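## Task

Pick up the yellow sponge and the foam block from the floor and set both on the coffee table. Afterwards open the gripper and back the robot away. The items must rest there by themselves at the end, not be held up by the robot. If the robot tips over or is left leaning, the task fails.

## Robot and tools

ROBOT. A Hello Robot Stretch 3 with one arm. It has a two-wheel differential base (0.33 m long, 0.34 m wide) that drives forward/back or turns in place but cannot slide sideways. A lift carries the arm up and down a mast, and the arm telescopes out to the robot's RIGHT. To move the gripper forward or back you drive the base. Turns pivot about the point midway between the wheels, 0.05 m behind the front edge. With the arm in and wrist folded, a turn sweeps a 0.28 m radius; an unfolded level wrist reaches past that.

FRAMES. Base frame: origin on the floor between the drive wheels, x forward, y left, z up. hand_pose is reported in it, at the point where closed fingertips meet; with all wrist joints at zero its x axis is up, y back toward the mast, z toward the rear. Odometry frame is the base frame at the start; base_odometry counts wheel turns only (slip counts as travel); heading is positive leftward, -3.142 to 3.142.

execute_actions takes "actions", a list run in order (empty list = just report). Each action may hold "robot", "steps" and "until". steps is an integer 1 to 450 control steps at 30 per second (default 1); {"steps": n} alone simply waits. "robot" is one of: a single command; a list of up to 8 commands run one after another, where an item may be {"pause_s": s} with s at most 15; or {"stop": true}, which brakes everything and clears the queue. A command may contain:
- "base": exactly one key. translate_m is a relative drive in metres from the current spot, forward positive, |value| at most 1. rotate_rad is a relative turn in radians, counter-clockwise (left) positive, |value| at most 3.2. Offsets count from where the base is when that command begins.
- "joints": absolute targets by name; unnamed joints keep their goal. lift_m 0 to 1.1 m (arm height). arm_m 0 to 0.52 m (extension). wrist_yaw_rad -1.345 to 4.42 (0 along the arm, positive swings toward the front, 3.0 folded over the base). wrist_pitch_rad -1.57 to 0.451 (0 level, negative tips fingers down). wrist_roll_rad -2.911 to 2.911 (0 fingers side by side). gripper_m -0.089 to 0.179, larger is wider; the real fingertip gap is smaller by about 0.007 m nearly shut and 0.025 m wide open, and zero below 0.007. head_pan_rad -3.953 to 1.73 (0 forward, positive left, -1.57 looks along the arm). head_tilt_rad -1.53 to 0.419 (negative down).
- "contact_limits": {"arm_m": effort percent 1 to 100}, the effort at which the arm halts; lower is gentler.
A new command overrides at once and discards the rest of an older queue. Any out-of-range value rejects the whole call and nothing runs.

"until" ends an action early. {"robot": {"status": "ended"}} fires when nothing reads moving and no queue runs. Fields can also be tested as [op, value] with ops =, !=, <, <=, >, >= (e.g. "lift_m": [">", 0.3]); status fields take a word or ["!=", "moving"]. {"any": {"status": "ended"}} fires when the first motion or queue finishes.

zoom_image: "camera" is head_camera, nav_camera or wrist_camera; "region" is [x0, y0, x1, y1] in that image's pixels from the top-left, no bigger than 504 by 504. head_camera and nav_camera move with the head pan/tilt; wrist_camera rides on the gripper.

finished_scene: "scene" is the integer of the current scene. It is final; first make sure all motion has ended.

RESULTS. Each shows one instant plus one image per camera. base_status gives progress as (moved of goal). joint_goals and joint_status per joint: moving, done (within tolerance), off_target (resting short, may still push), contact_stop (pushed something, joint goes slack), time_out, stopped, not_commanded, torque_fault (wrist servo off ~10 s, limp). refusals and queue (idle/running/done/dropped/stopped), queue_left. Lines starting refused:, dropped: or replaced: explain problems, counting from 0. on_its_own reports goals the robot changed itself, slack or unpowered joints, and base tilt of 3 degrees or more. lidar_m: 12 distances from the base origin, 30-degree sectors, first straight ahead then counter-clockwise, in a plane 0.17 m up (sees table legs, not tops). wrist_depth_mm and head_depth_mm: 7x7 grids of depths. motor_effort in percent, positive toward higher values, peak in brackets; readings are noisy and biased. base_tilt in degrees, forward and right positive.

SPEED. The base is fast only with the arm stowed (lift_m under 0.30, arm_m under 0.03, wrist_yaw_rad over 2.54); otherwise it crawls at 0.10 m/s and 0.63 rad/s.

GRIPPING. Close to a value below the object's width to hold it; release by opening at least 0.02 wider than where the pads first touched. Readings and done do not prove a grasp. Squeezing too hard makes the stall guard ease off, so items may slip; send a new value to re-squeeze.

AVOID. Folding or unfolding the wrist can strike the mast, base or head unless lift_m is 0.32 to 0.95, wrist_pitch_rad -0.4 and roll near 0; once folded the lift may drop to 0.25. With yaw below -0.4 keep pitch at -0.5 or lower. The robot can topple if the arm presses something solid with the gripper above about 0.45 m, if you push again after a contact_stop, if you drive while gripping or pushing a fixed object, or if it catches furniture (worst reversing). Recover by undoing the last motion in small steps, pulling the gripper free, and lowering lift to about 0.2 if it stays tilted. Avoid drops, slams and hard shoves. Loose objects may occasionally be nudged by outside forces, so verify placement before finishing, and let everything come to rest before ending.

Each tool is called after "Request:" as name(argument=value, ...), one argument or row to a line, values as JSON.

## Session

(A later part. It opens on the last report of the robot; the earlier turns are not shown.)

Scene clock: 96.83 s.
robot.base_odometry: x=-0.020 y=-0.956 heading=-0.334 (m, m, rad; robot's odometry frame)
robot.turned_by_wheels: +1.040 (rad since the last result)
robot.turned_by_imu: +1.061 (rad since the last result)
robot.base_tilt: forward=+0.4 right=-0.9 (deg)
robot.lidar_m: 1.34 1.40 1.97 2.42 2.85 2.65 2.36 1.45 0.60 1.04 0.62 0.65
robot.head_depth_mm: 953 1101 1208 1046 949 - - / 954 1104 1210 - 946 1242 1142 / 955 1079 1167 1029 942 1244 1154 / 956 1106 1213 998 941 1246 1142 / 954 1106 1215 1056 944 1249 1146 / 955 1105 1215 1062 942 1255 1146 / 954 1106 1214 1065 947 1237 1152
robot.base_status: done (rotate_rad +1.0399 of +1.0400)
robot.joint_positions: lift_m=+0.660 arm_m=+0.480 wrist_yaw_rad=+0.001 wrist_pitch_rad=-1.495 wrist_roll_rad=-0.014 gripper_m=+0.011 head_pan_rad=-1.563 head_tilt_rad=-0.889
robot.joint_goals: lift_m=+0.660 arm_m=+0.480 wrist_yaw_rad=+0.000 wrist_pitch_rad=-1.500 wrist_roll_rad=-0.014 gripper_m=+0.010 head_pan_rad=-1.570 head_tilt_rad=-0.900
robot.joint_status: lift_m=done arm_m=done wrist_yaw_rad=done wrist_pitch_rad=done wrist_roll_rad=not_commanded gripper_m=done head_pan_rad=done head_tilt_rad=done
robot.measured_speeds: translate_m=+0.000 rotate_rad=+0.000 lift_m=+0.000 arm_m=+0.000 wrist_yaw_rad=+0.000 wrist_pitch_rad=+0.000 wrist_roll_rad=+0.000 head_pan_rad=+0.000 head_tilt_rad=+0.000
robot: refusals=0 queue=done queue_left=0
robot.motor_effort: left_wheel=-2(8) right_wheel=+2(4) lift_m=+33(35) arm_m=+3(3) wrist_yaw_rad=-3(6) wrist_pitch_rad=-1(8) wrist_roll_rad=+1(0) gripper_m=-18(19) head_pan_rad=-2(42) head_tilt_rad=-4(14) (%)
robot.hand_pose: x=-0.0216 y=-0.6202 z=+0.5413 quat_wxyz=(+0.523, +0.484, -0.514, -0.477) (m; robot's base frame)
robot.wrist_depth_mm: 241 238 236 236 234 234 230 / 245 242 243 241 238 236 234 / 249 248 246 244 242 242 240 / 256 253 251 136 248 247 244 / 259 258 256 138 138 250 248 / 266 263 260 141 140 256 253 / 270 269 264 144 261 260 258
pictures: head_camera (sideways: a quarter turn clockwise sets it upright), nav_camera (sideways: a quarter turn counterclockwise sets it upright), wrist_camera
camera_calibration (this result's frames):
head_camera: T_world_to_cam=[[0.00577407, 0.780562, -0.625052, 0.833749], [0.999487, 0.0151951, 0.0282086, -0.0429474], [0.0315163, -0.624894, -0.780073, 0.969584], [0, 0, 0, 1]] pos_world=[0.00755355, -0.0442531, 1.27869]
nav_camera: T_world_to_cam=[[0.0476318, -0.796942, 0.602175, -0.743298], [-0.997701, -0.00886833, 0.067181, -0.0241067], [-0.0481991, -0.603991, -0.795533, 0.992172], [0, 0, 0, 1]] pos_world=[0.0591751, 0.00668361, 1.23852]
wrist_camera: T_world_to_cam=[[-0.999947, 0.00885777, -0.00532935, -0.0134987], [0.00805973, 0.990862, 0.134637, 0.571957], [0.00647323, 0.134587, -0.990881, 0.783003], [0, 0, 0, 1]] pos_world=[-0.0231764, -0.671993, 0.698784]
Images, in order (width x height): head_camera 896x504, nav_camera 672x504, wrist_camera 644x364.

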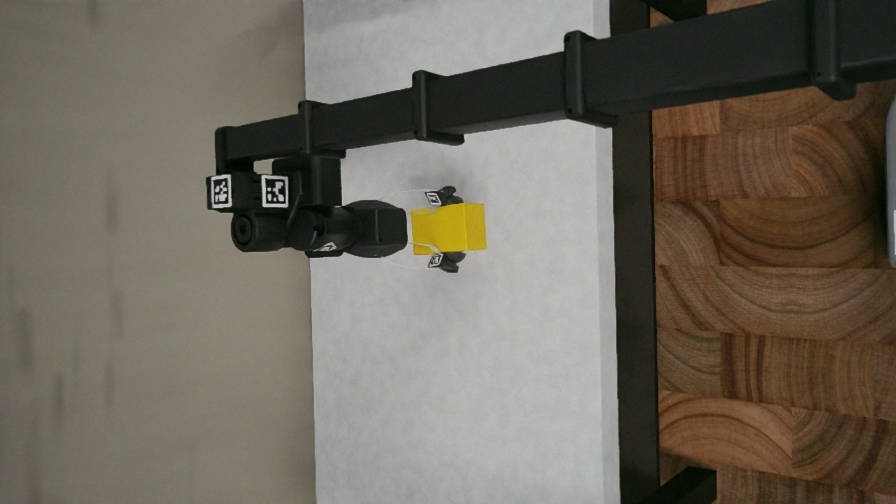

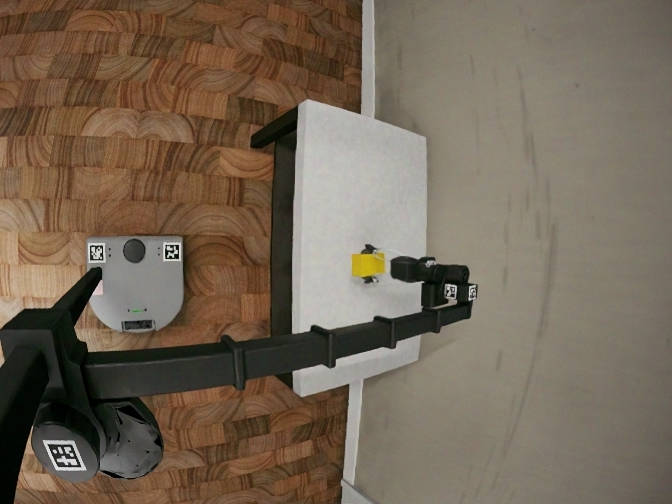

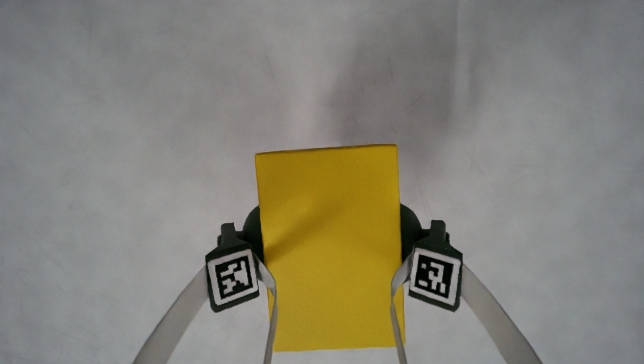

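Request:
execute_actions(
  actions=[
    {"robot":[{"joints":{"lift_m":0.596}},{"joints":{"gripper_m":0.13}},{"joints":{"lift_m":0.66}}],"steps":300,"until":{"robot":{"status":"ended"}}},
  ],
)

Request:
execute_actions(
  actions=[
    {"robot":{"base":{"translate_m":-1.0},"joints":{"arm_m":0.2,"gripper_m":0.17,"head_pan_rad":-1.9,"head_tilt_rad":-1.0}},"steps":300,"until":{"robot":{"translate_m":["<",-0.6]}}},
    {"robot":{"base":{"translate_m":-0.97},"joints":{"lift_m":0.33}},"steps":450,"until":{"robot":{"status":"ended"}}},
  ],
)

Scene clock: 108.30 s.
robot.base_odometry: x=-0.020 y=-0.956 heading=-0.334 (m, m, rad; robot's odometry frame)
robot.turned_by_wheels: +0.000 (rad since the last result)
robot.turned_by_imu: +0.000 (rad since the last result)
robot.base_tilt: forward=+0.3 right=-0.8 (deg)
robot.lidar_m: 1.34 1.40 1.98 2.42 2.86 2.65 2.36 1.45 0.60 1.04 0.62 0.64
robot.head_depth_mm: 954 1102 1215 1045 950 - - / 952 1105 1216 - 946 1245 1149 / 953 1076 - 1042 945 1242 1149 / 957 1101 1213 1018 941 1250 1144 / 955 1103 1212 1059 945 1252 1145 / 956 1109 1217 1063 944 1258 1147 / 957 1109 1215 1063 947 1239 1152
robot.base_status: done (rotate_rad +1.0399 of +1.0400)
robot.joint_positions: lift_m=+0.660 arm_m=+0.480 wrist_yaw_rad=+0.001 wrist_pitch_rad=-1.495 wrist_roll_rad=-0.014 gripper_m=+0.130 head_pan_rad=-1.563 head_tilt_rad=-0.889
robot.joint_goals: lift_m=+0.660 arm_m=+0.480 wrist_yaw_rad=+0.000 wrist_pitch_rad=-1.500 wrist_roll_rad=-0.014 gripper_m=+0.130 head_pan_rad=-1.570 head_tilt_rad=-0.900
robot.joint_status: lift_m=done arm_m=done wrist_yaw_rad=done wrist_pitch_rad=done wrist_roll_rad=not_commanded gripper_m=done head_pan_rad=done head_tilt_rad=done
robot.measured_speeds: translate_m=+0.000 rotate_rad=+0.000 lift_m=+0.000 arm_m=+0.000 wrist_yaw_rad=+0.000 wrist_pitch_rad=+0.000 wrist_roll_rad=+0.000 head_pan_rad=+0.000 head_tilt_rad=+0.000
robot: refusals=0 queue=done queue_left=0
robot.motor_effort: left_wheel=-2(2) right_wheel=+2(2) lift_m=+33(35) arm_m=+3(3) wrist_yaw_rad=-2(2) wrist_pitch_rad=-1(1) wrist_roll_rad=+1(1) gripper_m=+0(87) head_pan_rad=-2(3) head_tilt_rad=-3(4) (%)
robot.hand_pose: x=-0.0216 y=-0.6202 z=+0.5413 quat_wxyz=(+0.523, +0.484, -0.514, -0.477) (m; robot's base frame)
robot.wrist_depth_mm: 239 238 237 235 236 231 231 / 244 244 242 240 238 237 234 / 250 247 247 242 242 243 239 / 256 253 249 204 247 248 244 / 260 257 255 208 251 250 250 / 263 261 260 259 258 - 253 / 268 269 266 263 264 259 258
pictures: head_camera (sideways: a quarter turn clockwise sets it upright), nav_camera (sideways: a quarter turn counterclockwise sets it upright), wrist_camera
camera_calibration (this result's frames):
head_camera: T_world_to_cam=[[0.00577416, 0.780562, -0.625052, 0.833749], [0.999487, 0.015195, 0.0282086, -0.0429474], [0.0315162, -0.624894, -0.780073, 0.969584], [0, 0, 0, 1]] pos_world=[0.00755354, -0.0442531, 1.27869]
nav_camera: T_world_to_cam=[[0.0476317, -0.796942, 0.602175, -0.743298], [-0.997701, -0.0088682, 0.067181, -0.0241067], [-0.0481992, -0.603991, -0.795532, 0.992172], [0, 0, 0, 1]] pos_world=[0.0591751, 0.00668359, 1.23852]
wrist_camera: T_world_to_cam=[[-0.999947, 0.00885775, -0.00532913, -0.0134988], [0.00805961, 0.990859, 0.134657, 0.571938], [0.00647318, 0.134607, -0.990878, 0.783034], [0, 0, 0, 1]] pos_world=[-0.0231764, -0.671993, 0.698803]
Images, in order (width x height): head_camera 896x504, nav_camera 672x504, wrist_camera 644x364.

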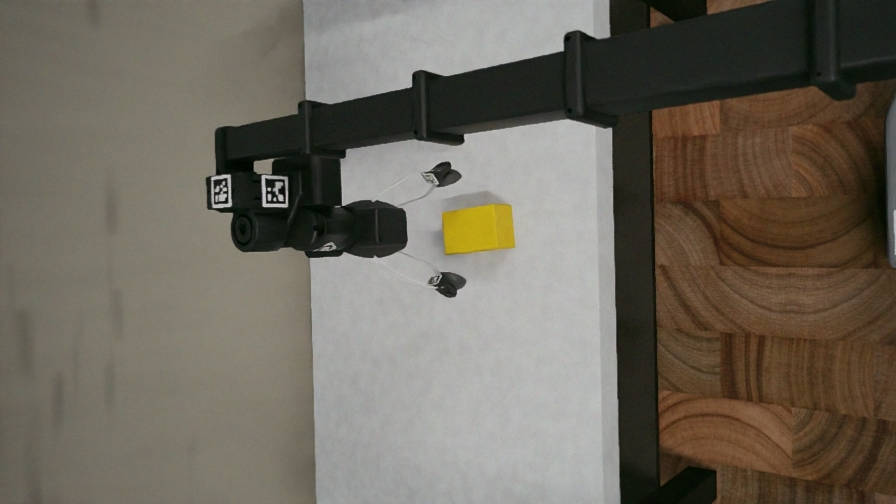

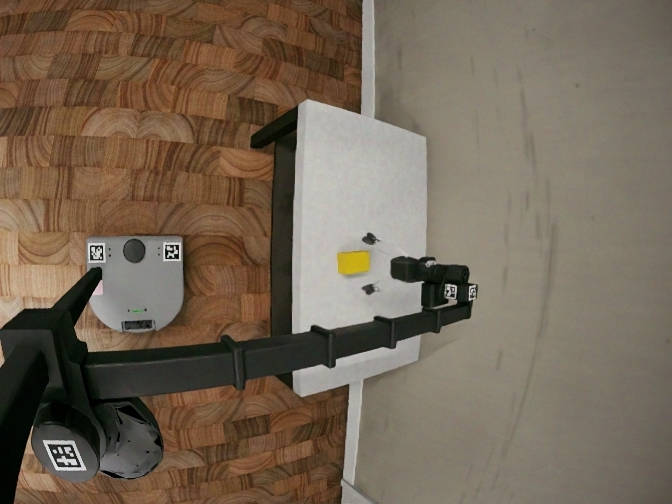

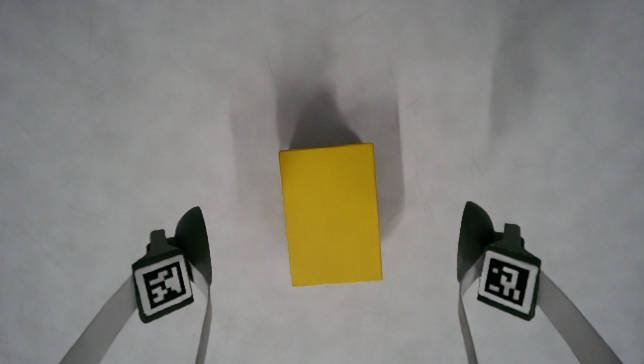

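Scene clock: 125.17 s.
robot.base_odometry: x=-1.505 y=-0.441 heading=-0.334 (m, m, rad; robot's odometry frame)
robot.turned_by_wheels: +0.000 (rad since the last result)
robot.turned_by_imu: -0.003 (rad since the last result)
robot.base_tilt: forward=+0.5 right=-0.9 (deg)
robot.lidar_m: 2.05 3.08 2.68 2.78 1.70 1.26 0.78 1.27 1.02 0.98 1.05 1.23
robot.head_depth_mm: 1111 1358 1628 1495 1348 1221 1135 / 1076 1285 1595 1510 1351 1222 - / 1040 1233 1518 1503 1355 1244 - / 1004 1184 1446 1507 1395 1217 - / 968 1138 1374 1517 1401 1219 1128 / 939 1096 1313 1499 1361 1230 1131 / 910 1058 1252 1476 1361 1236 1134
robot.base_status: done (translate_m -0.9700 of -0.9700)
robot.joint_positions: lift_m=+0.330 arm_m=+0.200 wrist_yaw_rad=+0.001 wrist_pitch_rad=-1.495 wrist_roll_rad=-0.014 gripper_m=+0.170 head_pan_rad=-1.893 head_tilt_rad=-0.987
robot.joint_goals: lift_m=+0.330 arm_m=+0.200 wrist_yaw_rad=+0.000 wrist_pitch_rad=-1.500 wrist_roll_rad=-0.014 gripper_m=+0.170 head_pan_rad=-1.900 head_tilt_rad=-1.000
robot.joint_status: lift_m=done arm_m=done wrist_yaw_rad=done wrist_pitch_rad=done wrist_roll_rad=not_commanded gripper_m=done head_pan_rad=done head_tilt_rad=done
robot.measured_speeds: translate_m=+0.000 rotate_rad=+0.000 lift_m=+0.000 arm_m=+0.000 wrist_yaw_rad=+0.000 wrist_pitch_rad=+0.000 wrist_roll_rad=+0.000 head_pan_rad=+0.000 head_tilt_rad=+0.000
robot: refusals=0 queue=done queue_left=0
robot.motor_effort: left_wheel=-2(5) right_wheel=+1(3) lift_m=+28(33) arm_m=-3(0) wrist_yaw_rad=-2(2) wrist_pitch_rad=-1(1) wrist_roll_rad=+1(0) gripper_m=+0(86) head_pan_rad=-3(24) head_tilt_rad=-4(10) (%)
robot.hand_pose: x=-0.0216 y=-0.3406 z=+0.2115 quat_wxyz=(+0.522, +0.484, -0.514, -0.477) (m; robot's base frame)
robot.wrist_depth_mm: 358 359 354 306 349 343 345 / 363 361 362 357 351 355 351 / 373 364 368 360 363 359 352 / 380 377 374 369 367 366 362 / 384 382 386 376 379 374 372 / 395 - 386 386 381 379 377 / 400 399 397 396 386 385 386
pictures: head_camera (sideways: a quarter turn clockwise sets it upright), nav_camera (sideways: a quarter turn counterclockwise sets it upright), wrist_camera
camera_calibration (this result's frames):
head_camera: T_world_to_cam=[[0.276518, 0.791225, -0.545436, 0.728371], [0.949639, -0.312019, 0.0288106, -0.0434234], [-0.147391, -0.525934, -0.837657, 1.04554], [0, 0, 0, 1]] pos_world=[-0.00606804, -0.0399704, 1.27433]
nav_camera: T_world_to_cam=[[-0.23056, -0.821814, 0.521022, -0.635877], [-0.948874, 0.308518, 0.0667381, -0.0238194], [-0.215591, -0.478997, -0.85093, 1.06521], [0, 0, 0, 1]] pos_world=[0.0604403, -0.00499141, 1.23931]
wrist_camera: T_world_to_cam=[[-0.999947, 0.00885954, -0.00532633, -0.0177324], [0.00805999, 0.990823, 0.134928, 0.339296], [0.00647284, 0.134877, -0.990841, 0.418717], [0, 0, 0, 1]] pos_world=[-0.0231764, -0.392501, 0.369007]
Images, in order (width x height): head_camera 896x504, nav_camera 672x504, wrist_camera 644x364.

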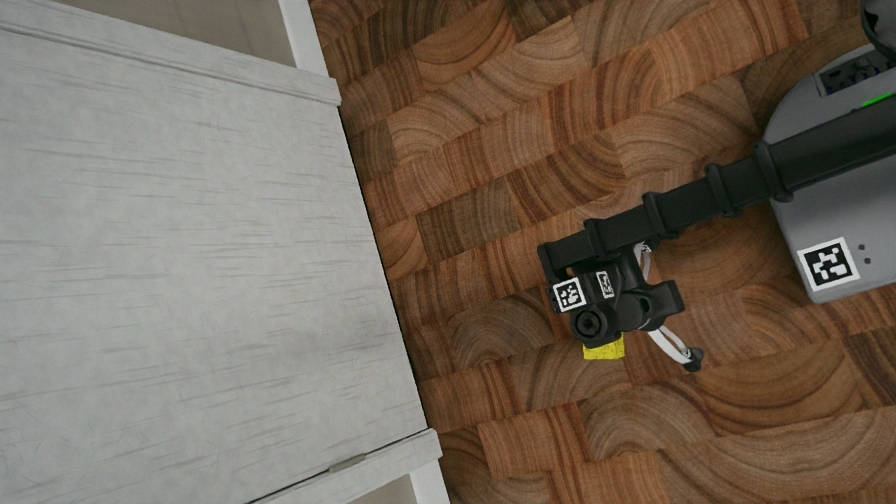

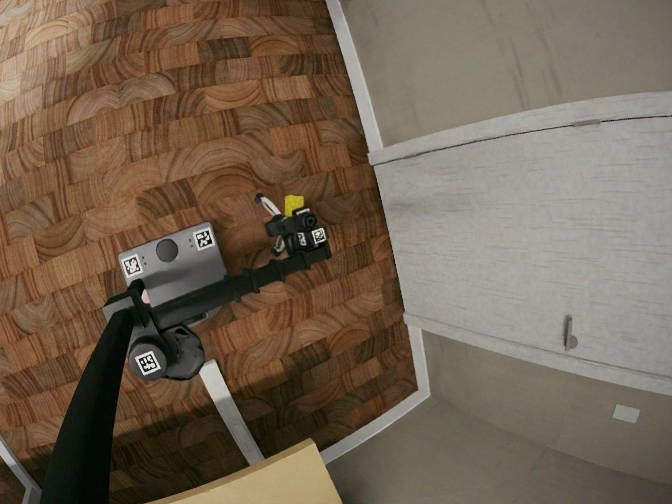

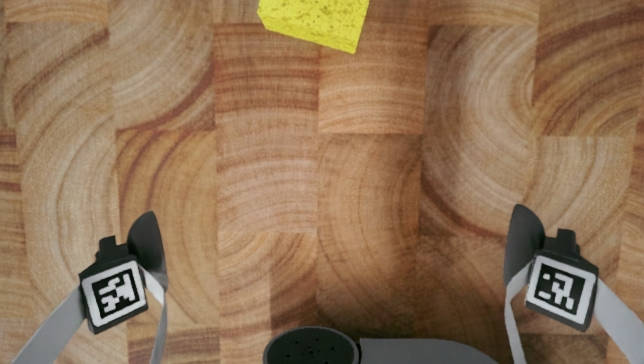

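Request:
execute_actions(
  actions=[
    {"robot":{"joints":{"arm_m":0.382,"lift_m":0.21,"wrist_roll_rad":-1.3,"wrist_pitch_rad":-1.55}},"steps":300,"until":{"robot":{"status":"ended"}}},
  ],
)

Scene clock: 132.37 s.
robot.base_odometry: x=-1.505 y=-0.441 heading=-0.334 (m, m, rad; robot's odometry frame)
robot.turned_by_wheels: +0.000 (rad since the last result)
robot.turned_by_imu: +0.000 (rad since the last result)
robot.base_tilt: forward=+0.3 right=-1.0 (deg)
robot.lidar_m: 2.04 3.08 2.69 2.77 1.70 1.26 0.78 1.27 1.02 0.98 1.05 1.23
robot.head_depth_mm: 1113 1359 1626 1495 1347 1224 1131 / 1077 1286 1594 1497 1347 1224 - / 1041 1235 1516 1508 1353 1242 - / 1004 1182 1438 1509 1358 1218 - / 973 1139 1380 1540 1301 1234 1130 / 939 1090 1311 1496 1363 1237 1131 / 912 1050 1249 1474 1361 1240 1132
robot.base_status: done (translate_m -0.9700 of -0.9700)
robot.joint_positions: lift_m=+0.210 arm_m=+0.382 wrist_yaw_rad=+0.001 wrist_pitch_rad=-1.543 wrist_roll_rad=-1.297 gripper_m=+0.170 head_pan_rad=-1.893 head_tilt_rad=-0.987
robot.joint_goals: lift_m=+0.210 arm_m=+0.382 wrist_yaw_rad=+0.000 wrist_pitch_rad=-1.550 wrist_roll_rad=-1.300 gripper_m=+0.170 head_pan_rad=-1.900 head_tilt_rad=-1.000
robot.joint_status: lift_m=done arm_m=done wrist_yaw_rad=done wrist_pitch_rad=done wrist_roll_rad=done gripper_m=done head_pan_rad=done head_tilt_rad=done
robot.measured_speeds: translate_m=+0.000 rotate_rad=+0.000 lift_m=+0.000 arm_m=+0.000 wrist_yaw_rad=+0.000 wrist_pitch_rad=+0.000 wrist_roll_rad=+0.000 head_pan_rad=+0.000 head_tilt_rad=+0.000
robot: refusals=0 queue=done queue_left=0
robot.motor_effort: left_wheel=-2(2) right_wheel=+1(1) lift_m=+27(28) arm_m=+3(2) wrist_yaw_rad=-1(1) wrist_pitch_rad=-2(3) wrist_roll_rad=-1(1) gripper_m=+1(1) head_pan_rad=-3(4) head_tilt_rad=-5(5) (%)
robot.hand_pose: x=-0.0214 y=-0.5099 z=+0.0920 quat_wxyz=(+0.710, +0.691, -0.097, -0.095) (m; robot's base frame)
robot.wrist_depth_mm: 226 226 227 227 228 228 229 / 233 232 232 233 235 236 237 / 239 239 241 197 238 243 244 / 245 247 245 204 249 250 250 / 255 253 256 211 255 258 261 / 263 - 264 264 266 266 266 / 271 275 272 274 277 275 278
pictures: head_camera (sideways: a quarter turn clockwise sets it upright), nav_camera (sideways: a quarter turn counterclockwise sets it upright), wrist_camera
camera_calibration (this result's frames):
head_camera: T_world_to_cam=[[0.276517, 0.791225, -0.545436, 0.728372], [0.949639, -0.312019, 0.0288106, -0.0434234], [-0.147391, -0.525934, -0.837657, 1.04554], [0, 0, 0, 1]] pos_world=[-0.00606804, -0.0399704, 1.27433]
nav_camera: T_world_to_cam=[[-0.23056, -0.821814, 0.521022, -0.635877], [-0.948875, 0.308518, 0.0667381, -0.0238194], [-0.215591, -0.478997, -0.85093, 1.06521], [0, 0, 0, 1]] pos_world=[0.0604403, -0.0049914, 1.23931]
wrist_camera: T_world_to_cam=[[-0.292216, -0.956118, 0.0211634, -0.496005], [-0.9354, 0.290351, 0.201798, 0.139593], [-0.199088, 0.0391723, -0.979198, 0.268881], [0, 0, 0, 1]] pos_world=[0.0391657, -0.525303, 0.245616]
Images, in order (width x height): head_camera 896x504, nav_camera 672x504, wrist_camera 644x364.

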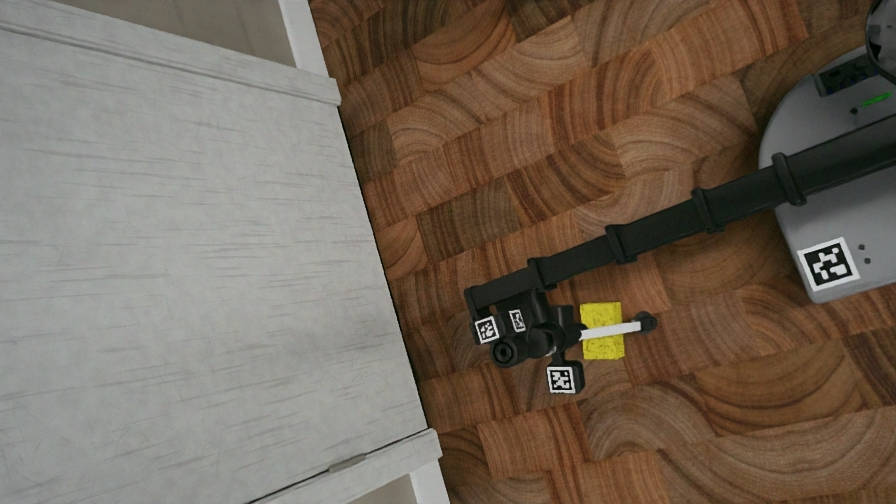

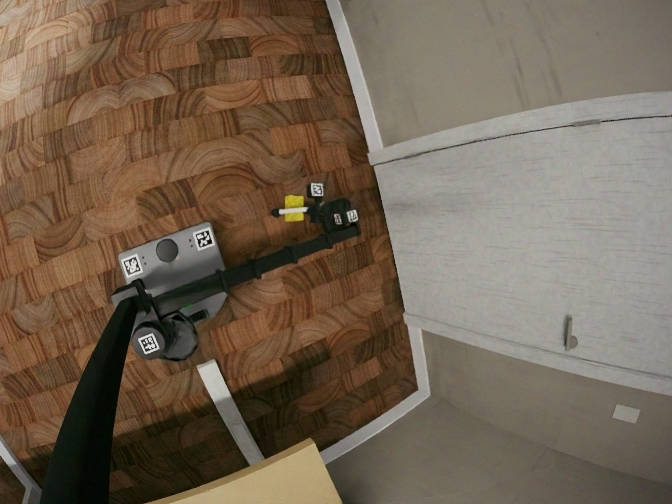

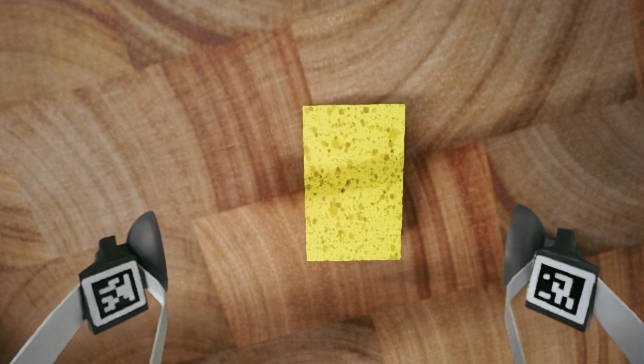

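Request:
execute_actions(
  actions=[
    {"robot":[{"base":{"translate_m":0.013},"joints":{"arm_m":0.403,"lift_m":0.147}},{"joints":{"gripper_m":0.01}},{"joints":{"lift_m":0.66}}],"steps":300,"until":{"robot":{"lift_m":[">",0.2],"queue_left":["=",0]}}},
    {"robot":{"base":{"translate_m":0.5},"joints":{"head_pan_rad":-1.3}},"steps":10},
  ],
)

Scene clock: 140.20 s.
robot.base_odometry: x=-1.484 y=-0.449 heading=-0.334 (m, m, rad; robot's odometry frame)
robot.turned_by_wheels: +0.000 (rad since the last result)
robot.turned_by_imu: +0.000 (rad since the last result)
robot.base_tilt: forward=-0.7 right=-1.1 (deg)
robot.lidar_m: 2.03 3.06 2.67 2.77 1.73 1.28 0.80 1.30 1.02 0.98 1.05 1.20
robot.head_depth_mm: 943 1109 1349 1501 1343 1221 1134 / 947 1113 1361 1495 1351 1231 - / 946 1119 1367 1564 1309 1226 - / 950 1125 1365 1529 1335 1230 1146 / 954 1141 1411 1517 1361 1239 1130 / 977 1159 1415 1526 1360 1235 1134 / 977 1157 1419 1524 1371 1242 1132
robot.base_status: moving (translate_m +0.0090 of +0.5000)
robot.joint_positions: lift_m=+0.239 arm_m=+0.403 wrist_yaw_rad=+0.001 wrist_pitch_rad=-1.543 wrist_roll_rad=-1.297 gripper_m=+0.011 head_pan_rad=-1.530 head_tilt_rad=-0.987
robot.joint_goals: lift_m=+0.660 arm_m=+0.403 wrist_yaw_rad=+0.000 wrist_pitch_rad=-1.550 wrist_roll_rad=-1.300 gripper_m=+0.010 head_pan_rad=-1.300 head_tilt_rad=-1.000
robot.joint_status: lift_m=moving arm_m=done wrist_yaw_rad=done wrist_pitch_rad=done wrist_roll_rad=done gripper_m=done head_pan_rad=moving head_tilt_rad=done
robot.measured_speeds: translate_m=+0.050 rotate_rad=+0.000 lift_m=+0.110 arm_m=+0.000 wrist_yaw_rad=+0.000 wrist_pitch_rad=+0.000 wrist_roll_rad=+0.000 head_pan_rad=+1.894 head_tilt_rad=+0.000
robot: refusals=0 queue=running queue_left=0
robot.motor_effort: left_wheel=+2(4) right_wheel=+4(4) lift_m=+35(35) arm_m=+3(5) wrist_yaw_rad=-1(2) wrist_pitch_rad=-2(3) wrist_roll_rad=-1(1) gripper_m=-19(99) head_pan_rad=+31(33) head_tilt_rad=-5(4) (%)
robot.hand_pose: x=-0.0214 y=-0.5309 z=+0.1210 quat_wxyz=(+0.710, +0.691, -0.097, -0.095) (m; robot's base frame)
robot.wrist_depth_mm: 253 251 255 256 255 256 256 / 259 261 261 260 264 264 265 / 267 268 269 266 269 272 272 / 276 277 278 136 275 279 281 / 285 287 280 141 141 291 291 / 294 294 289 145 145 296 301 / 305 303 305 150 307 314 312
pictures: head_camera (sideways: a quarter turn clockwise sets it upright), nav_camera (sideways: a quarter turn counterclockwise sets it upright), wrist_camera
camera_calibration (this result's frames):
head_camera: T_world_to_cam=[[-0.0220758, 0.837892, -0.545389, 0.730132], [0.998569, 0.0450623, 0.0288108, -0.0437222], [0.0487169, -0.543973, -0.837687, 1.04438], [0, 0, 0, 1]] pos_world=[0.00889884, -0.0416861, 1.27433]
nav_camera: T_world_to_cam=[[0.0758947, -0.850191, 0.520975, -0.637684], [-0.996612, -0.0480703, 0.0667377, -0.0235276], [-0.0316964, -0.524274, -0.850959, 1.06413], [0, 0, 0, 1]] pos_world=[0.058678, 0.0146089, 1.23931]
wrist_camera: T_world_to_cam=[[-0.292217, -0.956119, 0.021133, -0.516687], [-0.9354, 0.290345, 0.201807, 0.139832], [-0.199088, 0.0392037, -0.979197, 0.298116], [0, 0, 0, 1]] pos_world=[0.0391657, -0.5463, 0.274614]
Images, in order (width x height): head_camera 896x504, nav_camera 672x504, wrist_camera 644x364.

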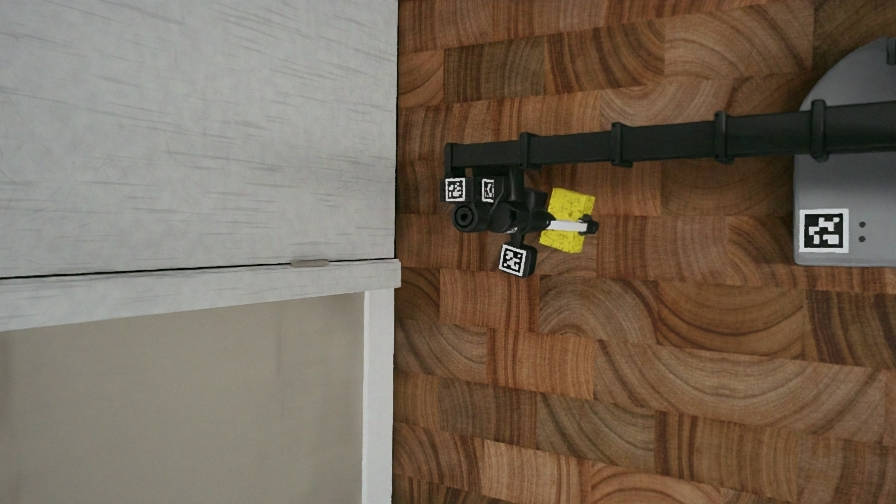

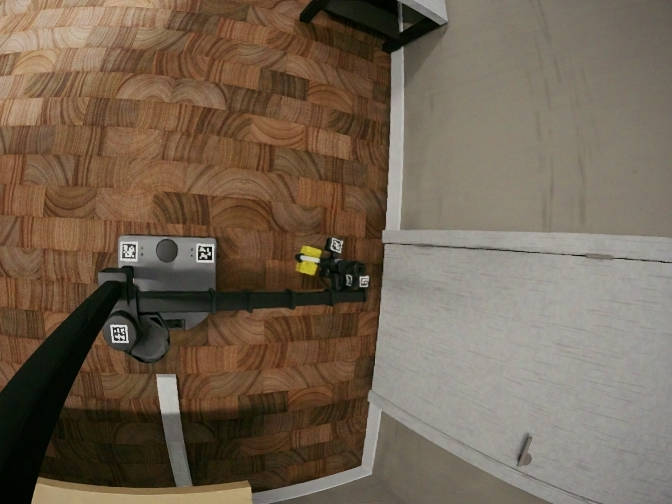

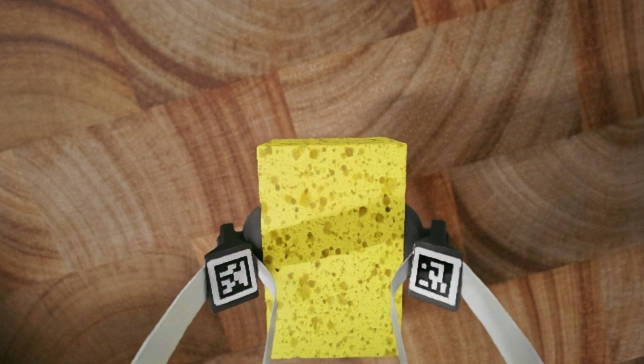

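Total travel of about 1.34 m.

Request:
execute_actions(
  actions=[
    {"steps":300,"until":{"robot":{"translate_m":[">",0.44]}}},
    {"robot":{"base":{"translate_m":0.88},"joints":{"arm_m":0.49,"lift_m":0.64}},"steps":400,"until":{"robot":{"status":"ended"}}},
  ],
)

Scene clock: 154.33 s.
robot.base_odometry: x=-0.244 y=-0.879 heading=-0.334 (m, m, rad; robot's odometry frame)
robot.turned_by_wheels: +0.000 (rad since the last result)
robot.turned_by_imu: -0.001 (rad since the last result)
robot.base_tilt: forward=+0.3 right=-1.1 (deg)
robot.lidar_m: 1.57 1.65 2.83 2.45 2.86 2.44 2.12 1.44 0.47 0.97 1.08 0.80
robot.head_depth_mm: 958 - 1059 972 925 1222 - / 983 1140 1081 942 1172 1225 1148 / 1010 1186 1100 977 1212 1228 1154 / 1033 1192 1106 976 1295 1231 1142 / 1062 1221 1106 982 1317 1233 1128 / 1094 1243 1112 998 1341 1237 1132 / 1128 1256 1116 1020 1349 1235 1130
robot.base_status: done (translate_m +0.8800 of +0.8800)
robot.joint_positions: lift_m=+0.640 arm_m=+0.490 wrist_yaw_rad=+0.001 wrist_pitch_rad=-1.543 wrist_roll_rad=-1.297 gripper_m=+0.011 head_pan_rad=-1.307 head_tilt_rad=-0.988
robot.joint_goals: lift_m=+0.640 arm_m=+0.490 wrist_yaw_rad=+0.000 wrist_pitch_rad=-1.550 wrist_roll_rad=-1.300 gripper_m=+0.010 head_pan_rad=-1.300 head_tilt_rad=-1.000
robot.joint_status: lift_m=done arm_m=done wrist_yaw_rad=done wrist_pitch_rad=done wrist_roll_rad=done gripper_m=done head_pan_rad=done head_tilt_rad=done
robot.measured_speeds: translate_m=+0.000 rotate_rad=+0.000 lift_m=+0.000 arm_m=+0.000 wrist_yaw_rad=+0.000 wrist_pitch_rad=+0.000 wrist_roll_rad=+0.000 head_pan_rad=+0.000 head_tilt_rad=+0.000
robot: refusals=0 queue=done queue_left=0
robot.motor_effort: left_wheel=-2(2) right_wheel=+1(5) lift_m=+28(34) arm_m=+3(2) wrist_yaw_rad=-1(1) wrist_pitch_rad=-1(2) wrist_roll_rad=-1(1) gripper_m=-19(19) head_pan_rad=+3(27) head_tilt_rad=-4(4) (%)
robot.hand_pose: x=-0.0214 y=-0.6179 z=+0.5220 quat_wxyz=(+0.710, +0.691, -0.097, -0.095) (m; robot's base frame)
robot.wrist_depth_mm: 206 207 208 209 208 209 210 / 212 212 214 214 215 217 216 / 222 220 220 219 221 223 222 / 662 226 227 136 225 230 229 / - 235 233 140 141 236 236 / - 241 239 145 145 245 244 / - 745 251 150 252 253 255
pictures: head_camera (sideways: a quarter turn clockwise sets it upright), nav_camera (sideways: a quarter turn counterclockwise sets it upright), wrist_camera
camera_calibration (this result's frames):
head_camera: T_world_to_cam=[[-0.207129, 0.812198, -0.545373, 0.73124], [0.963781, 0.265133, 0.0288109, -0.0435101], [0.167996, -0.519653, -0.837698, 1.04367], [0, 0, 0, 1]] pos_world=[0.018063, -0.0400301, 1.27433]
nav_camera: T_world_to_cam=[[0.262336, -0.81227, 0.520958, -0.6388], [-0.961207, -0.267634, 0.0667376, -0.0237434], [0.0852172, -0.518256, -0.850969, 1.06343], [0, 0, 0, 1]] pos_world=[0.0541356, 0.0258936, 1.23931]
wrist_camera: T_world_to_cam=[[-0.292161, -0.956136, 0.0211198, -0.608335], [-0.935417, 0.290288, 0.201813, 0.0841285], [-0.199092, 0.0392062, -0.979196, 0.694171], [0, 0, 0, 1]] pos_world=[0.0391669, -0.633289, 0.675599]
Images, in order (width x height): head_camera 896x504, nav_camera 672x504, wrist_camera 644x364.

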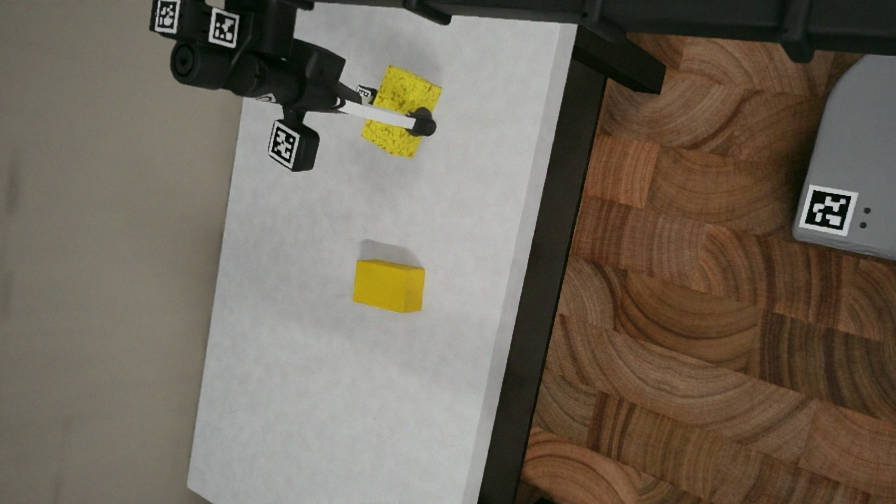

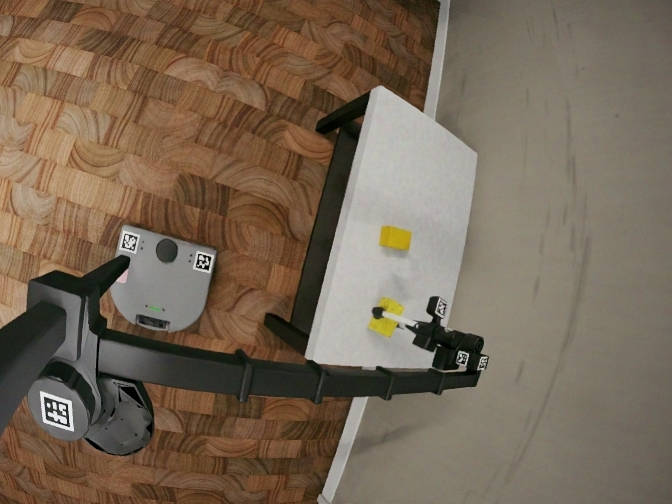

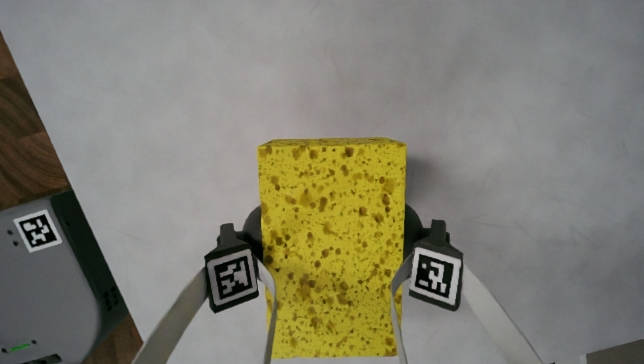

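Request:
execute_actions(
  actions=[
    {"robot":[{"joints":{"lift_m":0.597}},{"joints":{"gripper_m":0.13}},{"joints":{"lift_m":0.68}}],"steps":300,"until":{"robot":{"lift_m":[">",0.655]}}},
    {"robot":{"joints":{"arm_m":0.1}},"steps":400,"until":{"robot":{"status":"ended"}}},
  ],
)

Scene clock: 164.47 s.
robot.base_odometry: x=-0.244 y=-0.879 heading=-0.334 (m, m, rad; robot's odometry frame)
robot.turned_by_wheels: +0.000 (rad since the last result)
robot.turned_by_imu: +0.000 (rad since the last result)
robot.base_tilt: forward=+0.3 right=-0.9 (deg)
robot.lidar_m: 1.57 1.65 2.83 2.45 2.88 2.45 2.12 1.44 0.48 0.97 1.08 0.79
robot.head_depth_mm: 957 1120 1096 970 - 1210 1133 / 986 1149 1100 954 - 1206 1152 / 1007 1187 1105 974 1194 1226 1151 / 1036 1195 1106 978 1240 1232 1143 / 1064 1220 1108 979 1316 1237 1130 / 1094 1239 1109 1004 1341 1237 1131 / 1129 1256 1119 1020 1343 1232 1135
robot.base_status: done (translate_m +0.8800 of +0.8800)
robot.joint_positions: lift_m=+0.680 arm_m=+0.100 wrist_yaw_rad=+0.001 wrist_pitch_rad=-1.543 wrist_roll_rad=-1.299 gripper_m=+0.130 head_pan_rad=-1.307 head_tilt_rad=-0.988
robot.joint_goals: lift_m=+0.680 arm_m=+0.100 wrist_yaw_rad=+0.000 wrist_pitch_rad=-1.550 wrist_roll_rad=-1.300 gripper_m=+0.130 head_pan_rad=-1.300 head_tilt_rad=-1.000
robot.joint_status: lift_m=done arm_m=done wrist_yaw_rad=done wrist_pitch_rad=done wrist_roll_rad=done gripper_m=done head_pan_rad=done head_tilt_rad=done
robot.measured_speeds: translate_m=+0.000 rotate_rad=+0.000 lift_m=+0.000 arm_m=+0.000 wrist_yaw_rad=+0.000 wrist_pitch_rad=+0.000 wrist_roll_rad=+0.000 head_pan_rad=+0.000 head_tilt_rad=+0.000
robot: refusals=0 queue=done queue_left=0
robot.motor_effort: left_wheel=-2(1) right_wheel=+1(1) lift_m=+33(35) arm_m=-3(1) wrist_yaw_rad=-1(2) wrist_pitch_rad=-2(2) wrist_roll_rad=+0(1) gripper_m=+0(86) head_pan_rad=+3(3) head_tilt_rad=-4(5) (%)
robot.hand_pose: x=-0.0214 y=-0.2285 z=+0.5618 quat_wxyz=(+0.710, +0.691, -0.096, -0.094) (m; robot's base frame)
robot.wrist_depth_mm: 658 655 668 658 667 525 250 / 682 666 672 692 692 548 257 / 690 698 701 705 702 555 265 / 713 716 - 723 717 573 277 / 751 - - 764 755 393 288 / 741 - - 777 771 - 316 / 786 788 798 796 825 814 804
pictures: head_camera (sideways: a quarter turn clockwise sets it upright), nav_camera (sideways: a quarter turn counterclockwise sets it upright), wrist_camera
camera_calibration (this result's frames):
head_camera: T_world_to_cam=[[-0.207309, 0.812168, -0.545349, 0.73121], [0.963724, 0.265341, 0.0288111, -0.0435099], [0.168103, -0.519593, -0.837714, 1.04369], [0, 0, 0, 1]] pos_world=[0.0180714, -0.0400268, 1.27433]
nav_camera: T_world_to_cam=[[0.262515, -0.812228, 0.520934, -0.638769], [-0.961148, -0.267844, 0.0667373, -0.0237434], [0.0853231, -0.518214, -0.850984, 1.06344], [0, 0, 0, 1]] pos_world=[0.0541295, 0.0259057, 1.23932]
wrist_camera: T_world_to_cam=[[-0.290535, -0.956631, 0.021115, -0.236881], [-0.935899, 0.288694, 0.201862, -0.0373562], [-0.199204, 0.0388865, -0.979186, 0.717779], [0, 0, 0, 1]] pos_world=[0.0392004, -0.243735, 0.715382]
Images, in order (width x height): head_camera 896x504, nav_camera 672x504, wrist_camera 644x364.

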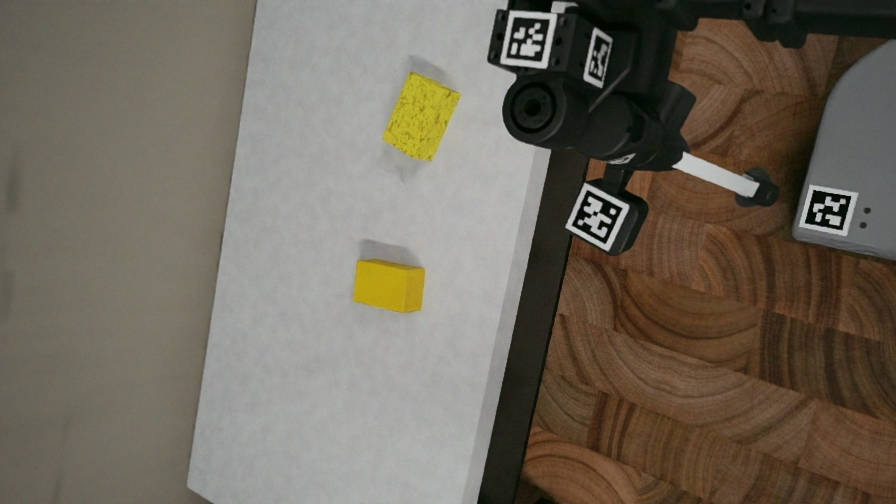

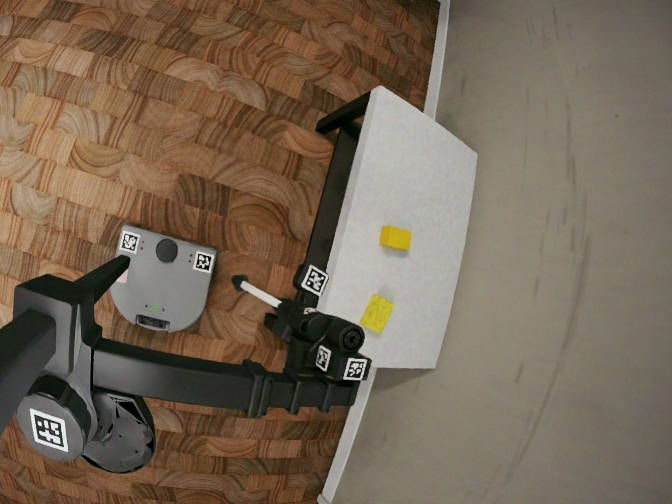

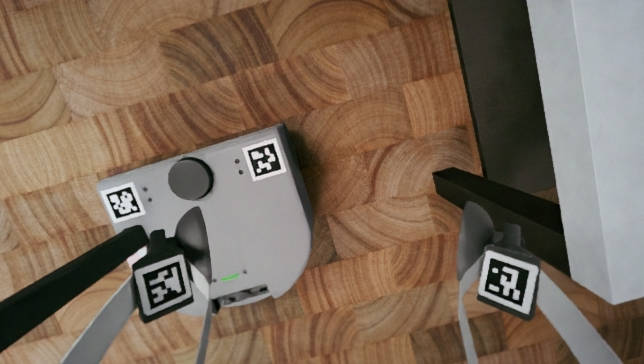

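Request:
finished_scene(
  scene=1,
)

The scene is finished: the task was done.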